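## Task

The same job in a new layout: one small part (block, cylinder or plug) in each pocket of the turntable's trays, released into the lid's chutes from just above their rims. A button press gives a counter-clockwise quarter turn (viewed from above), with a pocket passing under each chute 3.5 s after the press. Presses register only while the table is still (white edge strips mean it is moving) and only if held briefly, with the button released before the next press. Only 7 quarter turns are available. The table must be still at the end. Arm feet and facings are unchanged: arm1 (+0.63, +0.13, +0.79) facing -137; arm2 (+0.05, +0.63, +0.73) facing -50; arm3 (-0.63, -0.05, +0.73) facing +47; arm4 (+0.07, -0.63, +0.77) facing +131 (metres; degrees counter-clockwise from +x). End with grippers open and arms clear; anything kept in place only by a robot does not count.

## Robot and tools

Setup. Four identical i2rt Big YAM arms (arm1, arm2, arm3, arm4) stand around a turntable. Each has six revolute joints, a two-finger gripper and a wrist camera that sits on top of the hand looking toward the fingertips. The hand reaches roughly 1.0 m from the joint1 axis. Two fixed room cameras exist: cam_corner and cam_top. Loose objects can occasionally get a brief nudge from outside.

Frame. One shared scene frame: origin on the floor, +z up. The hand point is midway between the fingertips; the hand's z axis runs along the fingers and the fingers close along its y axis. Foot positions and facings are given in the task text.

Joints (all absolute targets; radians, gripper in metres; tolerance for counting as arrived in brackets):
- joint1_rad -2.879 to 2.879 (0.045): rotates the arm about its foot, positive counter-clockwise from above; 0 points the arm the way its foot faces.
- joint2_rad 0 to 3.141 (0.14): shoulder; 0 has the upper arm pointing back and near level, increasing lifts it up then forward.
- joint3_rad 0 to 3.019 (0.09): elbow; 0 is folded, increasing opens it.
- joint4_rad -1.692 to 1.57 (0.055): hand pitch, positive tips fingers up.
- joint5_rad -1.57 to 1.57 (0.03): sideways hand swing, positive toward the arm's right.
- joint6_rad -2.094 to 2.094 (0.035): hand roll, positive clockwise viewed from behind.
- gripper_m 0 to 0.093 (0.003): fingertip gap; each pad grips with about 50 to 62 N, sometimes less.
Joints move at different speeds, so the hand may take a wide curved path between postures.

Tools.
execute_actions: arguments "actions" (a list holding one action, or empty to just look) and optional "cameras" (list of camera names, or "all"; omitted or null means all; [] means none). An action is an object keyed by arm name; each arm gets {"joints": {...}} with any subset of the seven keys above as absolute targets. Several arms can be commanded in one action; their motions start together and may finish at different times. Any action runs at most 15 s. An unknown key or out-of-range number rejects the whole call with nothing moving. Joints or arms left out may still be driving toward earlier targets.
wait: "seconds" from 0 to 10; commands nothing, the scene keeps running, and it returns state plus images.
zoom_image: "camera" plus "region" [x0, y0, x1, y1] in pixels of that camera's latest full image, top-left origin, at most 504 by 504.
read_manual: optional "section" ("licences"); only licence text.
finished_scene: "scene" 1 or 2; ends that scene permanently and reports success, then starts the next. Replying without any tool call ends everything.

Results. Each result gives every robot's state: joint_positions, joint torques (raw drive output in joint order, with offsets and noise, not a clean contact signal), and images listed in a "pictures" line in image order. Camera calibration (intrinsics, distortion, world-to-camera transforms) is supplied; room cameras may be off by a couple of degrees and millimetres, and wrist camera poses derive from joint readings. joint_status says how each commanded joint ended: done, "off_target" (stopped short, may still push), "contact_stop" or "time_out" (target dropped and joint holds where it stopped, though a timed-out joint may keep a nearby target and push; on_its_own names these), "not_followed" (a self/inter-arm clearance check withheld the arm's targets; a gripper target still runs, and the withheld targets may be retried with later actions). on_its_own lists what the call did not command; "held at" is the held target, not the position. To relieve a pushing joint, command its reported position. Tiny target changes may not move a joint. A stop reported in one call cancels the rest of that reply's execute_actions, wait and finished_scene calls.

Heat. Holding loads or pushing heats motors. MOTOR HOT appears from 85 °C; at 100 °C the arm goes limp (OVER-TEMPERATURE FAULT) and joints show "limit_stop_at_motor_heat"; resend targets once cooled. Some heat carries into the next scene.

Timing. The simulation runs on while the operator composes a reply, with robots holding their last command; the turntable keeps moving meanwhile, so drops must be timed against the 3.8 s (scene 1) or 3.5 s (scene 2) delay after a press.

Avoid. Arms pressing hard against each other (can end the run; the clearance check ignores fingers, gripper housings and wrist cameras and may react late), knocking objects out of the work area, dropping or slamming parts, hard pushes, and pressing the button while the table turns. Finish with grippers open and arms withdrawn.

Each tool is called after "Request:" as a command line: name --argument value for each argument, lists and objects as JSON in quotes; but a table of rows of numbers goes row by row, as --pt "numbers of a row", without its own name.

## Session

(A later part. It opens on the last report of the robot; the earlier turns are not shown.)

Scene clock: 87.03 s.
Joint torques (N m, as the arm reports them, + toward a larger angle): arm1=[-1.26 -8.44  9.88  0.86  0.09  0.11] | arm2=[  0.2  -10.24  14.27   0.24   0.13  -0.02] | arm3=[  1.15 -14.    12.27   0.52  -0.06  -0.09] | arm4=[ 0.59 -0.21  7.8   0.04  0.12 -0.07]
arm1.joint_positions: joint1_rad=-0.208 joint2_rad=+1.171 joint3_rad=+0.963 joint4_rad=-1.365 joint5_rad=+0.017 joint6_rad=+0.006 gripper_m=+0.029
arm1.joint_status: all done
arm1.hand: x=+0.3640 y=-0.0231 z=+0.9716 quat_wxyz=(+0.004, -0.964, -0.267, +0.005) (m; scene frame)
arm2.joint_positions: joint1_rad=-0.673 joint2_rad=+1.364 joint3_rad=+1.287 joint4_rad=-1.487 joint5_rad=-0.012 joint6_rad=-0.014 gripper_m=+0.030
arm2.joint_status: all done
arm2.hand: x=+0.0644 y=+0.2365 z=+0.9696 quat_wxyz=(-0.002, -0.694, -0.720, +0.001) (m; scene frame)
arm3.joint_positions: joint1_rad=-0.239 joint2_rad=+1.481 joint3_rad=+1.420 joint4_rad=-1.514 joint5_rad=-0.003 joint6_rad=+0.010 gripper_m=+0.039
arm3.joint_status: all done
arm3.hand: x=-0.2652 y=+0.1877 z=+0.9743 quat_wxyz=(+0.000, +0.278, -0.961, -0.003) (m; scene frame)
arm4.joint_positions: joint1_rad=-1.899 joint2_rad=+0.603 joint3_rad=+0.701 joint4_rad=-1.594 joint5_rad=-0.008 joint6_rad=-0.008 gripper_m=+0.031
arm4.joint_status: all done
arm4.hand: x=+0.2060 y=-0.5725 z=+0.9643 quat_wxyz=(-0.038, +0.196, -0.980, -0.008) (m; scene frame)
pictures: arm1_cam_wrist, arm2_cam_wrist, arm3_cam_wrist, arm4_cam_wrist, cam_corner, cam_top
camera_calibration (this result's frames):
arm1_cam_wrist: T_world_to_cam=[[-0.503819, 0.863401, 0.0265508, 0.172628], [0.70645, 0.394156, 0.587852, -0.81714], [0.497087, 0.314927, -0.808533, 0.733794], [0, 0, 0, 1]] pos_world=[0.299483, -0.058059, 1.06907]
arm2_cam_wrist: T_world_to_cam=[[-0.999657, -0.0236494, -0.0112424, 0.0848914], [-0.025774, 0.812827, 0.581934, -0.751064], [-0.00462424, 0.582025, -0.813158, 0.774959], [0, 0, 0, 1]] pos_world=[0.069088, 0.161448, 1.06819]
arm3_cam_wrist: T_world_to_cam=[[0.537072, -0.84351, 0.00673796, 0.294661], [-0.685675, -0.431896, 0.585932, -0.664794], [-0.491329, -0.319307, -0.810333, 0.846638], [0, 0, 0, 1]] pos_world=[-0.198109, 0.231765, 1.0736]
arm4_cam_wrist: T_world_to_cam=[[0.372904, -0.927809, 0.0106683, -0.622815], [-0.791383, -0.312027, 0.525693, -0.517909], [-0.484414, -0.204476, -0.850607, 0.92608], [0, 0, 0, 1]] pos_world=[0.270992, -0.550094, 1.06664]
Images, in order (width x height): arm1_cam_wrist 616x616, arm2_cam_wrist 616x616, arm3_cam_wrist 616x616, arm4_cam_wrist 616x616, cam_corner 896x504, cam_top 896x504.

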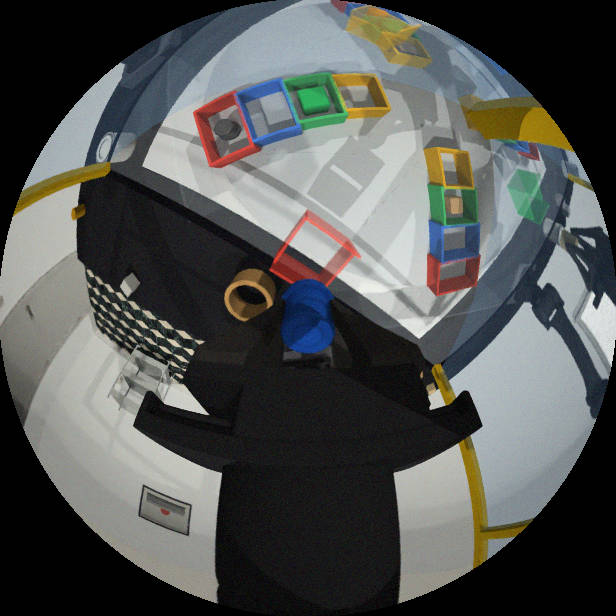

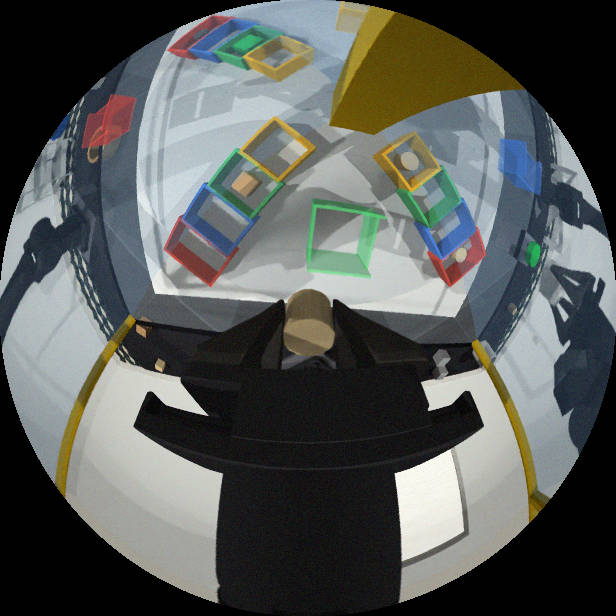

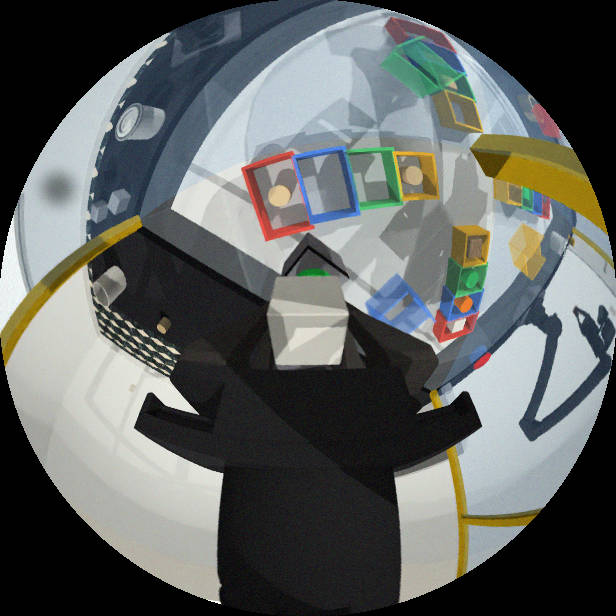

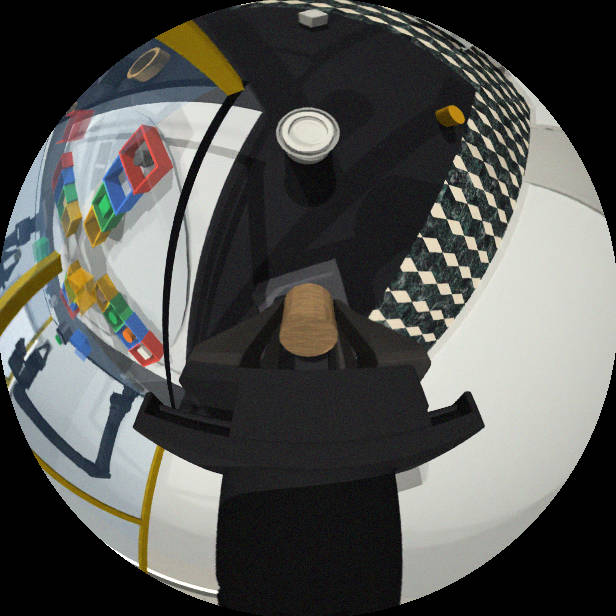

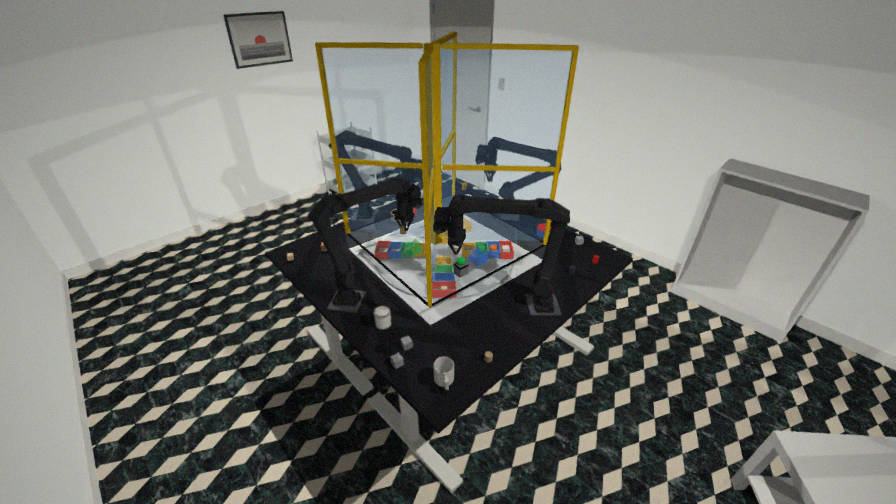

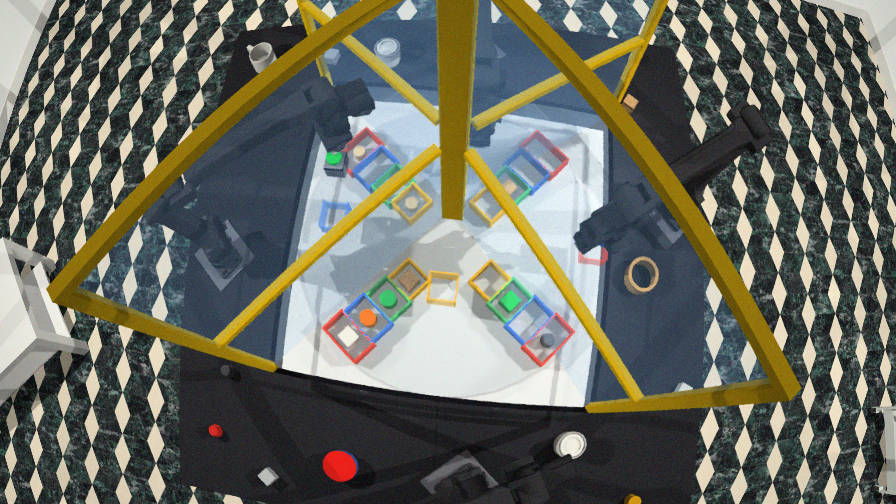

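Request:
execute_actions --actions '[{"arm1":{"joints":{"joint1_rad":-0.234,"joint2_rad":1.2,"joint3_rad":0.88,"joint4_rad":-1.22}},"arm2":{"joints":{"joint1_rad":-0.76,"joint2_rad":1.43,"joint3_rad":1.255,"joint4_rad":-1.37}},"arm3":{"joints":{"joint1_rad":-0.547,"joint6_rad":0.38,"joint2_rad":1.39,"joint3_rad":1.29,"joint4_rad":-1.44}},"arm4":{"joints":{"joint1_rad":-0.587}}}]' --cameras '[]'

Request:
execute_actions --actions '[{"arm3":{"joints":{"joint3_rad":1.21,"joint4_rad":-1.365}},"arm4":{"joints":{"joint2_rad":1.54,"joint3_rad":1.43,"joint4_rad":-1.392}}}]'

Scene clock: 100.37 s.
Joint torques (N m, as the arm reports them, + toward a larger angle): arm1=[-1.6  -7.7   9.88  0.96  0.09  0.11] | arm2=[  0.98 -10.43   9.15   0.63   0.15  -0.02] | arm3=[  2.41 -12.01   8.36   1.19  -0.05   0.11] | arm4=[ 1.38 -0.51  7.77 -0.03  0.13 -0.05]
arm1.joint_positions: joint1_rad=-0.224 joint2_rad=+1.200 joint3_rad=+0.870 joint4_rad=-1.235 joint5_rad=+0.017 joint6_rad=+0.006 gripper_m=+0.029
arm1.joint_status: all done
arm1.hand: x=+0.3607 y=-0.0195 z=+0.9290 quat_wxyz=(+0.003, -0.966, -0.259, +0.009) (m; scene frame)
arm2.joint_positions: joint1_rad=-0.765 joint2_rad=+1.424 joint3_rad=+1.258 joint4_rad=-1.379 joint5_rad=-0.012 joint6_rad=-0.014 gripper_m=+0.030
arm2.joint_status: all done
arm2.hand: x=+0.0263 y=+0.2134 z=+0.9363 quat_wxyz=(-0.009, -0.726, -0.687, +0.008) (m; scene frame)
arm3.joint_positions: joint1_rad=-0.558 joint2_rad=+1.393 joint3_rad=+1.285 joint4_rad=-1.453 joint5_rad=-0.002 joint6_rad=+0.370 gripper_m=+0.039
arm3.joint_status: all done
arm3.hand: x=-0.2400 y=+0.0529 z=+0.9571 quat_wxyz=(-0.006, -0.058, -0.998, -0.005) (m; scene frame)
arm4.joint_positions: joint1_rad=-0.590 joint2_rad=+0.603 joint3_rad=+0.701 joint4_rad=-1.594 joint5_rad=-0.008 joint6_rad=-0.008 gripper_m=+0.031
arm4.joint_status: all done
arm4.hand: x=+0.0511 y=-0.4832 z=+0.9629 quat_wxyz=(-0.022, +0.752, -0.658, -0.027) (m; scene frame)
pictures: none
No camera images: the call's "cameras" was empty. Leave "cameras" out to get every camera's image.

Scene clock: 102.00 s.
Joint torques (N m, as the arm reports them, + toward a larger angle): arm1=[-1.54 -7.7   9.8   0.97  0.09  0.11] | arm2=[  0.87 -10.13   9.12   0.62   0.14  -0.02] | arm3=[  2.1  -11.84   8.26   1.11  -0.09   0.09] | arm4=[  0.74 -14.16  12.17   0.36   0.15  -0.02]
arm1.joint_positions: joint1_rad=-0.224 joint2_rad=+1.200 joint3_rad=+0.870 joint4_rad=-1.235 joint5_rad=+0.017 joint6_rad=+0.006 gripper_m=+0.029
arm1.joint_status: not commanded
arm1.hand: x=+0.3607 y=-0.0195 z=+0.9290 quat_wxyz=(+0.003, -0.966, -0.259, +0.009) (m; scene frame)
arm2.joint_positions: joint1_rad=-0.765 joint2_rad=+1.424 joint3_rad=+1.258 joint4_rad=-1.379 joint5_rad=-0.012 joint6_rad=-0.014 gripper_m=+0.030
arm2.joint_status: not commanded
arm2.hand: x=+0.0263 y=+0.2134 z=+0.9363 quat_wxyz=(-0.009, -0.726, -0.687, +0.008) (m; scene frame)
arm3.joint_positions: joint1_rad=-0.558 joint2_rad=+1.393 joint3_rad=+1.203 joint4_rad=-1.379 joint5_rad=-0.002 joint6_rad=+0.370 gripper_m=+0.039
arm3.joint_status: all done
arm3.hand: x=-0.2462 y=+0.0514 z=+0.9261 quat_wxyz=(-0.002, -0.058, -0.998, -0.004) (m; scene frame)
arm4.joint_positions: joint1_rad=-0.590 joint2_rad=+1.559 joint3_rad=+1.367 joint4_rad=-1.399 joint5_rad=-0.008 joint6_rad=-0.008 gripper_m=+0.031
arm4.joint_status: all done
arm4.hand: x=+0.0126 y=-0.1775 z=+0.9582 quat_wxyz=(+0.011, +0.753, -0.658, +0.009) (m; scene frame)
pictures: arm1_cam_wrist, arm2_cam_wrist, arm3_cam_wrist, arm4_cam_wrist, cam_corner, cam_top
camera_calibration (this result's frames):
arm1_cam_wrist: T_world_to_cam=[[-0.489361, 0.871687, 0.026246, 0.164224], [0.716775, 0.384887, 0.58146, -0.789115], [0.496749, 0.303356, -0.813151, 0.704041], [0, 0, 0, 1]] pos_world=[0.29625, -0.0530074, 1.02702]
arm2_cam_wrist: T_world_to_cam=[[-0.997639, 0.0677904, -0.0110061, 0.0260926], [0.0497183, 0.823446, 0.565213, -0.702528], [0.0473789, 0.563331, -0.824872, 0.774701], [0, 0, 0, 1]] pos_world=[0.024255, 0.140312, 1.03639]
arm3_cam_wrist: T_world_to_cam=[[-0.112594, -0.993632, 0.00420303, 0.0199151], [-0.806234, 0.09383, 0.584108, -0.737473], [-0.580783, 0.0623786, -0.811665, 0.732971], [0, 0, 0, 1]] pos_world=[-0.166637, 0.0432637, 1.02561]
arm4_cam_wrist: T_world_to_cam=[[0.992658, 0.12066, 0.00843017, -0.00370761], [0.0901909, -0.78483, 0.613113, -0.723321], [0.0805943, -0.607851, -0.78995, 0.771073], [0, 0, 0, 1]] pos_world=[0.00677327, -0.098539, 1.05262]
Images, in order (width x height): arm1_cam_wrist 616x616, arm2_cam_wrist 616x616, arm3_cam_wrist 616x616, arm4_cam_wrist 616x616, cam_corner 896x504, cam_top 896x504.

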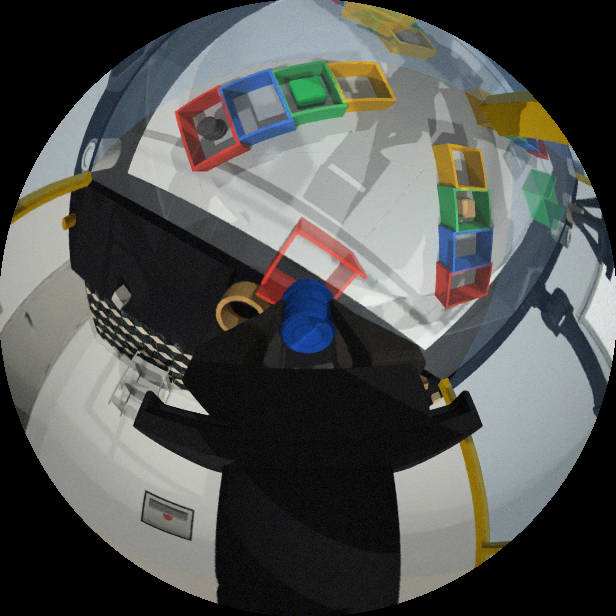

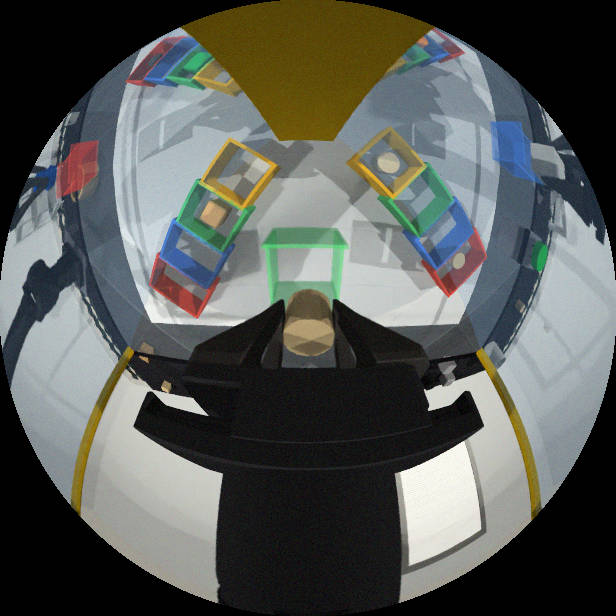

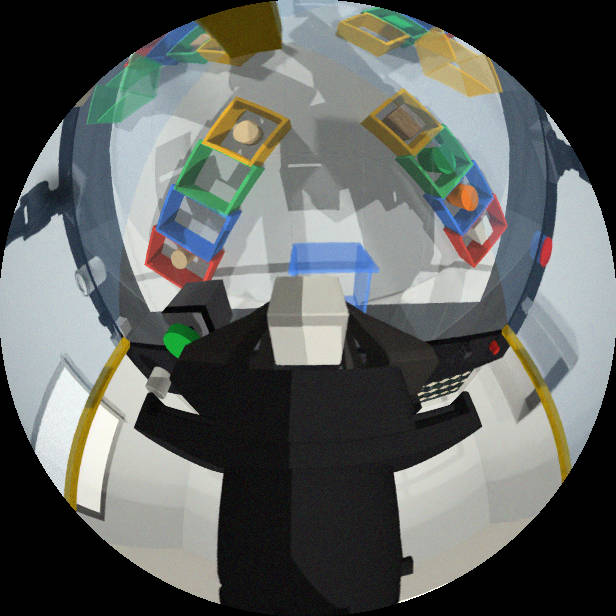

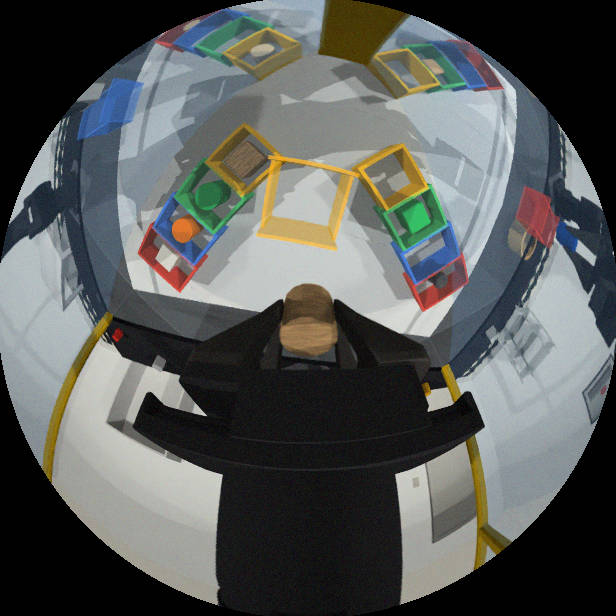

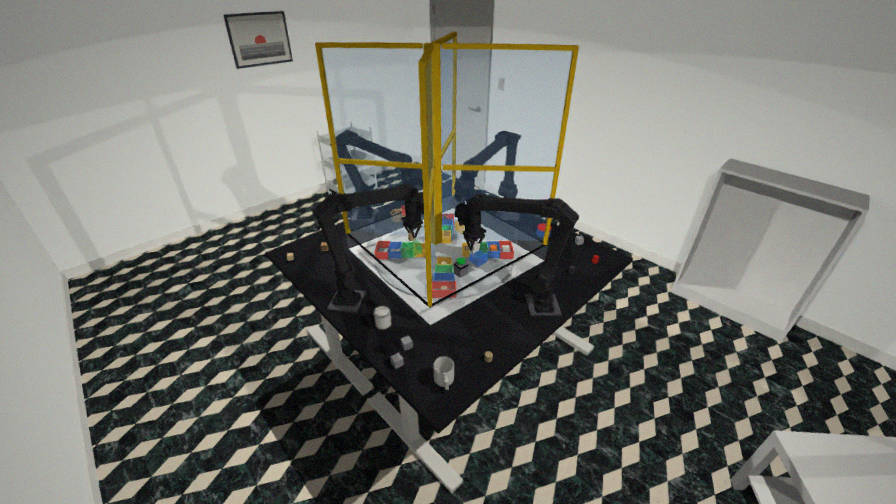

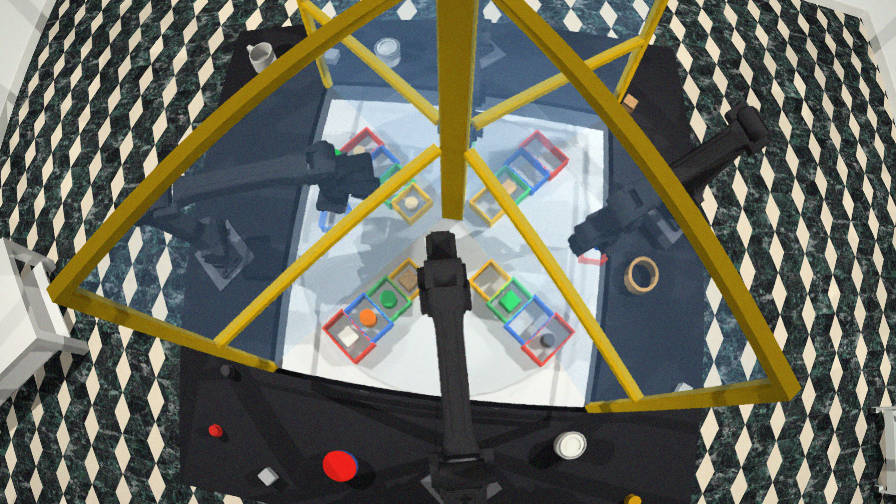

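Request:
execute_actions --actions '[{"arm3":{"joints":{"joint1_rad":-0.592,"joint2_rad":1.32,"joint3_rad":1.14,"joint4_rad":-1.37}},"arm4":{"joints":{"joint2_rad":1.675,"joint3_rad":1.51,"joint4_rad":-1.31,"joint6_rad":0.2}},"arm2":{"joints":{"joint4_rad":-1.42}},"arm1":{"joints":{"joint4_rad":-1.265}}}]' --cameras '["arm1_cam_wrist","arm2_cam_wrist","arm3_cam_wrist","arm4_cam_wrist"]'

Scene clock: 118.97 s.
Joint torques (N m, as the arm reports them, + toward a larger angle): arm1=[-1.58 -7.58  9.79 -0.32  0.09  0.1 ] | arm2=[  0.85 -10.2    9.1   -0.12   0.15  -0.03] | arm3=[  1.06 -10.36   8.05   0.92  -0.04   0.1 ] | arm4=[  0.66 -15.99  10.62   0.67   0.16   0.02]
arm1.joint_positions: joint1_rad=-0.224 joint2_rad=+1.200 joint3_rad=+0.870 joint4_rad=-1.252 joint5_rad=+0.017 joint6_rad=+0.006 gripper_m=+0.029
arm1.joint_status: all done
arm1.hand: x=+0.3643 y=-0.0174 z=+0.9289 quat_wxyz=(+0.005, -0.966, -0.259, +0.001) (m; scene frame)
arm2.joint_positions: joint1_rad=-0.765 joint2_rad=+1.424 joint3_rad=+1.258 joint4_rad=-1.413 joint5_rad=-0.012 joint6_rad=-0.014 gripper_m=+0.030
arm2.joint_status: all done
arm2.hand: x=+0.0269 y=+0.2218 z=+0.9363 quat_wxyz=(+0.003, -0.726, -0.687, -0.004) (m; scene frame)
arm3.joint_positions: joint1_rad=-0.584 joint2_rad=+1.325 joint3_rad=+1.136 joint4_rad=-1.377 joint5_rad=-0.002 joint6_rad=+0.371 gripper_m=+0.039
arm3.joint_status: all done
arm3.hand: x=-0.2685 y=+0.0358 z=+0.9257 quat_wxyz=(-0.004, -0.071, -0.997, -0.005) (m; scene frame)
arm4.joint_positions: joint1_rad=-0.590 joint2_rad=+1.686 joint3_rad=+1.466 joint4_rad=-1.320 joint5_rad=-0.008 joint6_rad=+0.189 gripper_m=+0.031
arm4.joint_status: all done
arm4.hand: x=+0.0054 y=-0.1201 z=+0.9363 quat_wxyz=(-0.006, +0.684, -0.729, -0.010) (m; scene frame)
pictures: arm1_cam_wrist, arm2_cam_wrist, arm3_cam_wrist, arm4_cam_wrist
camera_calibration (this result's frames):
arm1_cam_wrist: T_world_to_cam=[[-0.489852, 0.871401, 0.0265363, 0.164057], [0.708204, 0.379992, 0.595024, -0.802018], [0.508421, 0.310267, -0.80327, 0.688307], [0, 0, 0, 1]] pos_world=[0.298405, -0.0517581, 1.02576]
arm2_cam_wrist: T_world_to_cam=[[-0.997588, 0.0685299, -0.0110231, 0.0259492], [0.0486483, 0.803588, 0.593194, -0.731226], [0.0495095, 0.591227, -0.804984, 0.745019], [0, 0, 0, 1]] pos_world=[0.024574, 0.14535, 1.03377]
arm3_cam_wrist: T_world_to_cam=[[-0.138357, -0.990379, 0.00275356, -0.00378275], [-0.805611, 0.114161, 0.581342, -0.75173], [-0.576063, 0.0782146, -0.813655, 0.72329], [0, 0, 0, 1]] pos_world=[-0.189465, 0.0255003, 1.02553]
arm4_cam_wrist: T_world_to_cam=[[0.997106, -0.0759362, 0.00371509, -0.0225822], [-0.0643784, -0.81733, 0.572562, -0.629265], [-0.0404417, -0.571144, -0.819853, 0.822348], [0, 0, 0, 1]] pos_world=[0.0152629, -0.0463533, 1.03458]
Images, in order (width x height): arm1_cam_wrist 616x616, arm2_cam_wrist 616x616, arm3_cam_wrist 616x616, arm4_cam_wrist 616x616.

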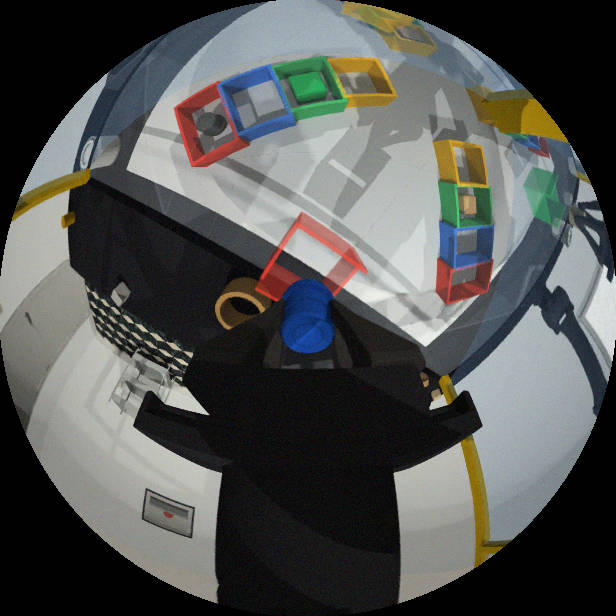

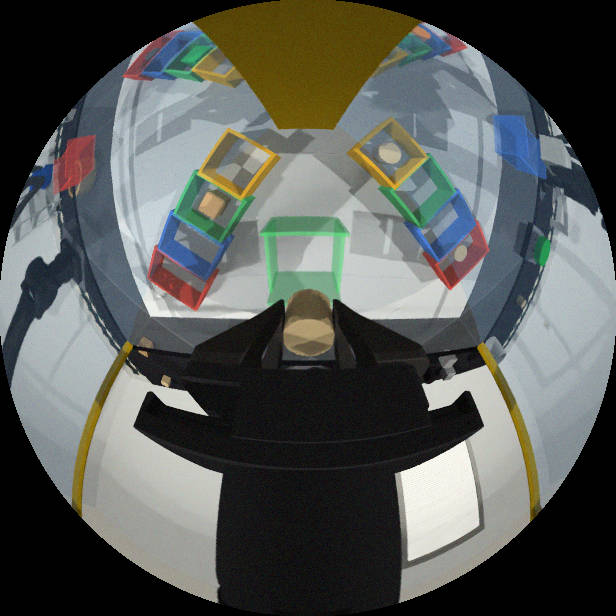

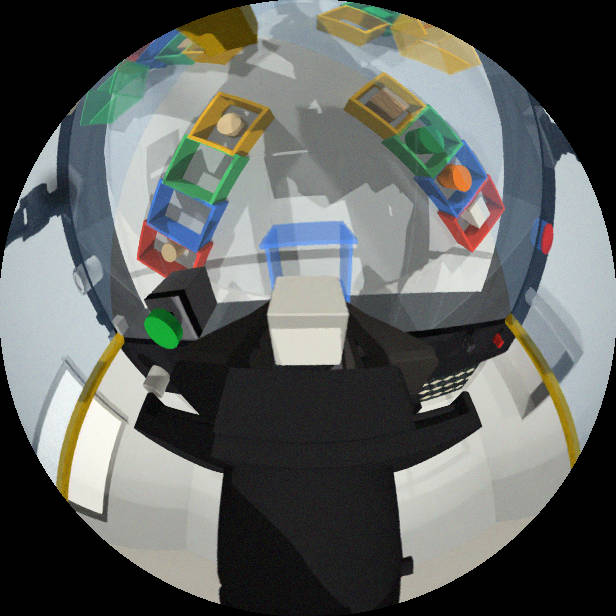

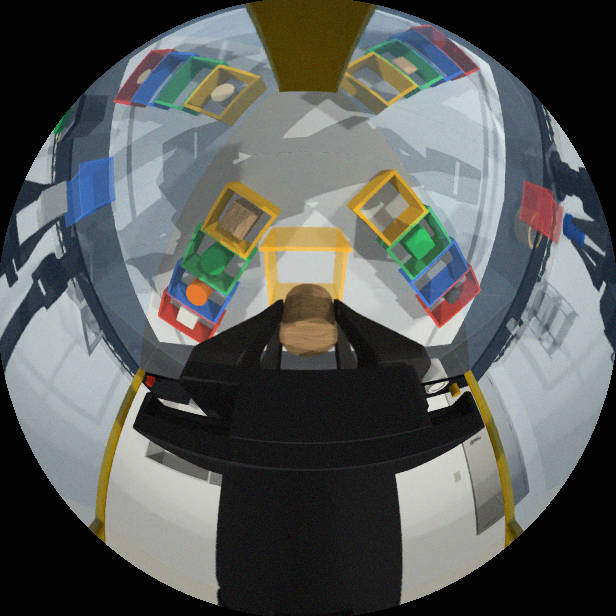

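Request:
execute_actions --actions '[{"arm3":{"joints":{"joint3_rad":1.38,"joint4_rad":-1.55}},"arm4":{"joints":{"joint4_rad":-1.36}}}]' --cameras '[]'

Request:
execute_actions --actions '[{"arm3":{"joints":{"joint1_rad":-0.222,"joint2_rad":1.45}}}]' --cameras '["arm3_cam_wrist","cam_corner"]'

Request:
zoom_image --camera "cam_corner" --region '[400, 190, 540, 300]'

Scene clock: 128.87 s.
Joint torques (N m, as the arm reports them, + toward a larger angle): arm1=[-1.55 -7.7   9.79 -0.34  0.09  0.11] | arm2=[  0.85 -10.03   9.04  -0.13   0.15  -0.03] | arm3=[ 0.6  -8.7  11.01  0.2  -0.05  0.08] | arm4=[  0.74 -15.59  10.63  -0.5    0.14   0.04]
arm1.joint_positions: joint1_rad=-0.224 joint2_rad=+1.200 joint3_rad=+0.870 joint4_rad=-1.252 joint5_rad=+0.017 joint6_rad=+0.006 gripper_m=+0.029
arm1.joint_status: not commanded
arm1.hand: x=+0.3643 y=-0.0174 z=+0.9289 quat_wxyz=(+0.005, -0.966, -0.259, +0.001) (m; scene frame)
arm2.joint_positions: joint1_rad=-0.765 joint2_rad=+1.424 joint3_rad=+1.258 joint4_rad=-1.413 joint5_rad=-0.012 joint6_rad=-0.014 gripper_m=+0.030
arm2.joint_status: not commanded
arm2.hand: x=+0.0269 y=+0.2218 z=+0.9363 quat_wxyz=(+0.003, -0.726, -0.687, -0.004) (m; scene frame)
arm3.joint_positions: joint1_rad=-0.584 joint2_rad=+1.320 joint3_rad=+1.339 joint4_rad=-1.538 joint5_rad=-0.002 joint6_rad=+0.371 gripper_m=+0.039
arm3.joint_status: all done
arm3.hand: x=-0.2530 y=+0.0391 z=+1.0050 quat_wxyz=(-0.026, -0.071, -0.997, -0.012) (m; scene frame)
arm4.joint_positions: joint1_rad=-0.590 joint2_rad=+1.686 joint3_rad=+1.466 joint4_rad=-1.347 joint5_rad=-0.008 joint6_rad=+0.189 gripper_m=+0.031
arm4.joint_status: all done
arm4.hand: x=+0.0063 y=-0.1267 z=+0.9362 quat_wxyz=(+0.002, +0.684, -0.729, +0.001) (m; scene frame)
pictures: none
No camera images: the call's "cameras" was empty. Leave "cameras" out to get every camera's image.

Scene clock: 130.00 s.
Joint torques (N m, as the arm reports them, + toward a larger angle): arm1=[-1.61 -7.73  9.78 -0.33  0.09  0.11] | arm2=[  0.86 -10.15   9.12  -0.12   0.15  -0.02] | arm3=[  0.75 -12.67  10.87  -0.11   0.09   0.08] | arm4=[  1.38 -15.59  10.57  -0.54   0.16   0.02]
arm1.joint_positions: joint1_rad=-0.224 joint2_rad=+1.200 joint3_rad=+0.870 joint4_rad=-1.252 joint5_rad=+0.017 joint6_rad=+0.006 gripper_m=+0.029
arm1.joint_status: not commanded
arm1.hand: x=+0.3643 y=-0.0174 z=+0.9289 quat_wxyz=(+0.005, -0.966, -0.259, +0.001) (m; scene frame)
arm2.joint_positions: joint1_rad=-0.765 joint2_rad=+1.424 joint3_rad=+1.258 joint4_rad=-1.413 joint5_rad=-0.012 joint6_rad=-0.014 gripper_m=+0.030
arm2.joint_status: not commanded
arm2.hand: x=+0.0269 y=+0.2218 z=+0.9363 quat_wxyz=(+0.003, -0.726, -0.687, -0.004) (m; scene frame)
arm3.joint_positions: joint1_rad=-0.210 joint2_rad=+1.461 joint3_rad=+1.339 joint4_rad=-1.540 joint5_rad=-0.005 joint6_rad=+0.372 gripper_m=+0.039
arm3.joint_status: all done
arm3.hand: x=-0.2977 y=+0.1808 z=+0.9528 quat_wxyz=(+0.039, +0.115, -0.992, +0.016) (m; scene frame)
arm4.joint_positions: joint1_rad=-0.590 joint2_rad=+1.686 joint3_rad=+1.466 joint4_rad=-1.347 joint5_rad=-0.008 joint6_rad=+0.189 gripper_m=+0.031
arm4.joint_status: not commanded
arm4.hand: x=+0.0063 y=-0.1267 z=+0.9362 quat_wxyz=(+0.002, +0.684, -0.729, +0.001) (m; scene frame)
pictures: arm3_cam_wrist, cam_corner
camera_calibration (this result's frames):
arm3_cam_wrist: T_world_to_cam=[[0.233124, -0.971783, 0.0359274, 0.211288], [-0.743365, -0.154266, 0.650853, -0.806729], [-0.626946, -0.178437, -0.758353, 0.695703], [0, 0, 0, 1]] pos_world=[-0.212783, 0.205014, 1.04506]
Images, in order (width x height): arm3_cam_wrist 616x616, cam_corner 896x504.

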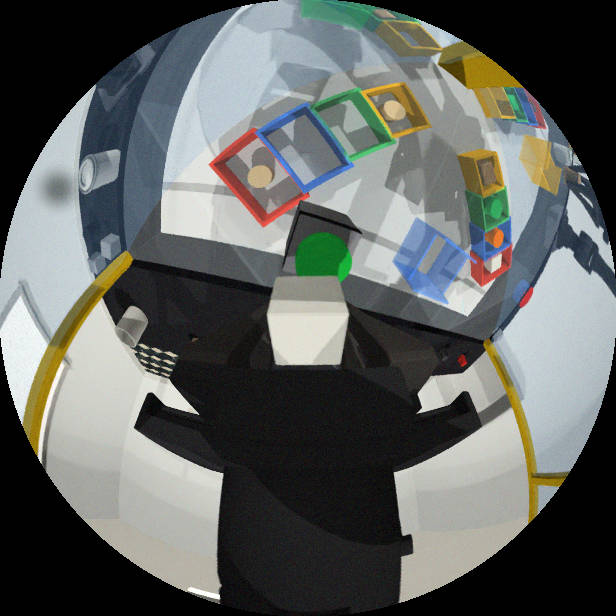

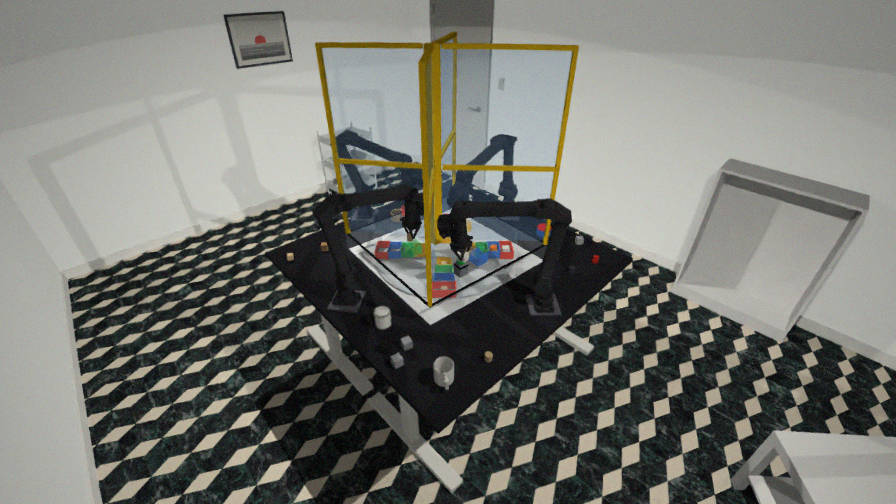

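Region (400, 190, 540, 300) of cam_corner's 896x504 image, scaled by 3.600, with more detail than that image has; it fills the top 396 rows of this view, and the rest is white.

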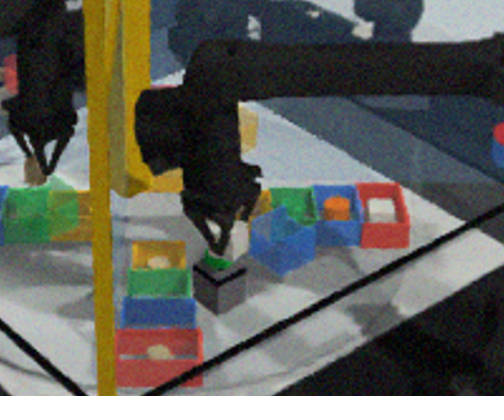

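Request:
execute_actions --actions '[{"arm3":{"joints":{"joint1_rad":-0.585,"joint2_rad":1.32,"joint4_rad":-1.45}}}]' --cameras '[]'

Request:
execute_actions --actions '[{"arm3":{"joints":{"joint3_rad":1.14,"joint4_rad":-1.365}}}]' --cameras '[]'

Request:
execute_actions --actions '[{"arm3":{"joints":{"joint1_rad":-0.262,"joint3_rad":1.38,"joint4_rad":-1.5}}}]' --cameras '[]'

Request:
execute_actions --actions '[{"arm3":{"joints":{"joint2_rad":1.45}}}]' --cameras '["arm3_cam_wrist"]'

Scene clock: 143.00 s.
Joint torques (N m, as the arm reports them, + toward a larger angle): arm1=[-1.57 -7.71  9.8  -0.34  0.09  0.11] | arm2=[  0.77 -10.32   9.12  -0.07   0.16  -0.02] | arm3=[  1.45 -10.05  11.01   1.31  -0.04   0.07] | arm4=[  0.9  -16.1   10.59  -0.57   0.15   0.02]
arm1.joint_positions: joint1_rad=-0.224 joint2_rad=+1.200 joint3_rad=+0.870 joint4_rad=-1.252 joint5_rad=+0.017 joint6_rad=+0.006 gripper_m=+0.029
arm1.joint_status: not commanded
arm1.hand: x=+0.3643 y=-0.0174 z=+0.9289 quat_wxyz=(+0.005, -0.966, -0.259, +0.001) (m; scene frame)
arm2.joint_positions: joint1_rad=-0.765 joint2_rad=+1.424 joint3_rad=+1.258 joint4_rad=-1.413 joint5_rad=-0.012 joint6_rad=-0.014 gripper_m=+0.030
arm2.joint_status: not commanded
arm2.hand: x=+0.0269 y=+0.2218 z=+0.9363 quat_wxyz=(+0.003, -0.726, -0.687, -0.004) (m; scene frame)
arm3.joint_positions: joint1_rad=-0.591 joint2_rad=+1.317 joint3_rad=+1.339 joint4_rad=-1.463 joint5_rad=-0.003 joint6_rad=+0.372 gripper_m=+0.039
arm3.joint_status: all done
arm3.hand: x=-0.2349 y=+0.0403 z=+1.0077 quat_wxyz=(-0.063, -0.075, -0.995, -0.023) (m; scene frame)
arm4.joint_positions: joint1_rad=-0.590 joint2_rad=+1.686 joint3_rad=+1.466 joint4_rad=-1.347 joint5_rad=-0.008 joint6_rad=+0.189 gripper_m=+0.031
arm4.joint_status: not commanded
arm4.hand: x=+0.0063 y=-0.1267 z=+0.9362 quat_wxyz=(+0.002, +0.684, -0.729, +0.001) (m; scene frame)
pictures: none
No camera images: the call's "cameras" was empty. Leave "cameras" out to get every camera's image.

Scene clock: 144.00 s.
Joint torques (N m, as the arm reports them, + toward a larger angle): arm1=[-1.59 -7.74  9.8  -0.32  0.09  0.11] | arm2=[  0.84 -10.12   9.08  -0.11   0.13  -0.03] | arm3=[  1.78 -10.5    9.12   1.04  -0.07   0.04] | arm4=[  0.82 -15.91  10.85  -0.5    0.13   0.03]
arm1.joint_positions: joint1_rad=-0.224 joint2_rad=+1.200 joint3_rad=+0.870 joint4_rad=-1.252 joint5_rad=+0.017 joint6_rad=+0.006 gripper_m=+0.029
arm1.joint_status: not commanded
arm1.hand: x=+0.3643 y=-0.0174 z=+0.9289 quat_wxyz=(+0.005, -0.966, -0.259, +0.001) (m; scene frame)
arm2.joint_positions: joint1_rad=-0.765 joint2_rad=+1.424 joint3_rad=+1.258 joint4_rad=-1.413 joint5_rad=-0.012 joint6_rad=-0.014 gripper_m=+0.030
arm2.joint_status: not commanded
arm2.hand: x=+0.0269 y=+0.2218 z=+0.9363 quat_wxyz=(+0.003, -0.726, -0.687, -0.004) (m; scene frame)
arm3.joint_positions: joint1_rad=-0.591 joint2_rad=+1.327 joint3_rad=+1.128 joint4_rad=-1.377 joint5_rad=-0.003 joint6_rad=+0.372 gripper_m=+0.039
arm3.joint_status: all done
arm3.hand: x=-0.2703 y=+0.0327 z=+0.9218 quat_wxyz=(+0.001, -0.075, -0.997, -0.003) (m; scene frame)
arm4.joint_positions: joint1_rad=-0.590 joint2_rad=+1.686 joint3_rad=+1.466 joint4_rad=-1.347 joint5_rad=-0.008 joint6_rad=+0.189 gripper_m=+0.031
arm4.joint_status: not commanded
arm4.hand: x=+0.0063 y=-0.1267 z=+0.9362 quat_wxyz=(+0.002, +0.684, -0.729, +0.001) (m; scene frame)
pictures: none
No camera images: the call's "cameras" was empty. Leave "cameras" out to get every camera's image.

Scene clock: 145.03 s.
Joint torques (N m, as the arm reports them, + toward a larger angle): arm1=[-1.56 -7.71  9.79 -0.33  0.09  0.11] | arm2=[  0.97 -10.12   9.04  -0.08   0.16  -0.02] | arm3=[  1.1  -10.17  10.61   0.2    0.04   0.09] | arm4=[  0.95 -15.67  10.66  -0.47   0.15   0.01]
arm1.joint_positions: joint1_rad=-0.224 joint2_rad=+1.200 joint3_rad=+0.870 joint4_rad=-1.252 joint5_rad=+0.017 joint6_rad=+0.006 gripper_m=+0.029
arm1.joint_status: not commanded
arm1.hand: x=+0.3643 y=-0.0174 z=+0.9289 quat_wxyz=(+0.005, -0.966, -0.259, +0.001) (m; scene frame)
arm2.joint_positions: joint1_rad=-0.765 joint2_rad=+1.424 joint3_rad=+1.258 joint4_rad=-1.413 joint5_rad=-0.012 joint6_rad=-0.014 gripper_m=+0.030
arm2.joint_status: not commanded
arm2.hand: x=+0.0269 y=+0.2218 z=+0.9363 quat_wxyz=(+0.003, -0.726, -0.687, -0.004) (m; scene frame)
arm3.joint_positions: joint1_rad=-0.255 joint2_rad=+1.321 joint3_rad=+1.341 joint4_rad=-1.489 joint5_rad=-0.004 joint6_rad=+0.372 gripper_m=+0.039
arm3.joint_status: all done
arm3.hand: x=-0.2911 y=+0.1634 z=+1.0068 quat_wxyz=(-0.047, +0.093, -0.994, -0.027) (m; scene frame)
arm4.joint_positions: joint1_rad=-0.590 joint2_rad=+1.686 joint3_rad=+1.466 joint4_rad=-1.347 joint5_rad=-0.008 joint6_rad=+0.189 gripper_m=+0.031
arm4.joint_status: not commanded
arm4.hand: x=+0.0063 y=-0.1267 z=+0.9362 quat_wxyz=(+0.002, +0.684, -0.729, +0.001) (m; scene frame)
pictures: none
No camera images: the call's "cameras" was empty. Leave "cameras" out to get every camera's image.

Scene clock: 146.13 s.
Joint torques (N m, as the arm reports them, + toward a larger angle): arm1=[-1.57 -7.61  9.79 -0.34  0.09  0.11] | arm2=[  0.79 -10.05   9.09  -0.06   0.14  -0.02] | arm3=[  0.63 -13.77  10.69  -0.11   0.03   0.06] | arm4=[  0.75 -15.41  10.71  -0.55   0.13   0.06]
arm1.joint_positions: joint1_rad=-0.224 joint2_rad=+1.200 joint3_rad=+0.870 joint4_rad=-1.252 joint5_rad=+0.017 joint6_rad=+0.006 gripper_m=+0.029
arm1.joint_status: not commanded
arm1.hand: x=+0.3643 y=-0.0174 z=+0.9289 quat_wxyz=(+0.005, -0.966, -0.259, +0.001) (m; scene frame)
arm2.joint_positions: joint1_rad=-0.765 joint2_rad=+1.424 joint3_rad=+1.258 joint4_rad=-1.413 joint5_rad=-0.012 joint6_rad=-0.014 gripper_m=+0.030
arm2.joint_status: not commanded
arm2.hand: x=+0.0269 y=+0.2218 z=+0.9363 quat_wxyz=(+0.003, -0.726, -0.687, -0.004) (m; scene frame)
arm3.joint_positions: joint1_rad=-0.255 joint2_rad=+1.462 joint3_rad=+1.341 joint4_rad=-1.490 joint5_rad=-0.004 joint6_rad=+0.372 gripper_m=+0.039
arm3.joint_status: all done
arm3.hand: x=-0.2769 y=+0.1725 z=+0.9521 quat_wxyz=(+0.017, +0.093, -0.996, +0.005) (m; scene frame)
arm4.joint_positions: joint1_rad=-0.590 joint2_rad=+1.686 joint3_rad=+1.466 joint4_rad=-1.347 joint5_rad=-0.008 joint6_rad=+0.189 gripper_m=+0.031
arm4.joint_status: not commanded
arm4.hand: x=+0.0063 y=-0.1267 z=+0.9362 quat_wxyz=(+0.002, +0.684, -0.729, +0.001) (m; scene frame)
pictures: arm3_cam_wrist
camera_calibration (this result's frames):
arm3_cam_wrist: T_world_to_cam=[[0.18829, -0.981942, 0.0183638, 0.204476], [-0.776674, -0.137433, 0.614728, -0.769864], [-0.601103, -0.13001, -0.788525, 0.734262], [0, 0, 0, 1]] pos_world=[-0.195067, 0.19044, 1.04849]
Images, in order (width x height): arm3_cam_wrist 616x616.

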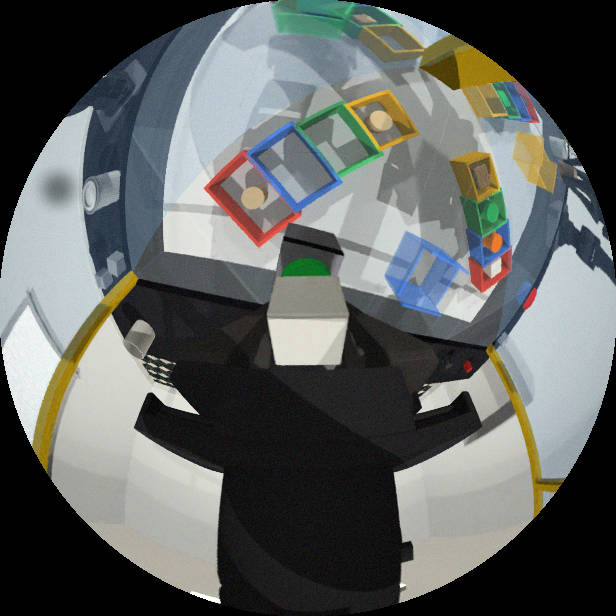

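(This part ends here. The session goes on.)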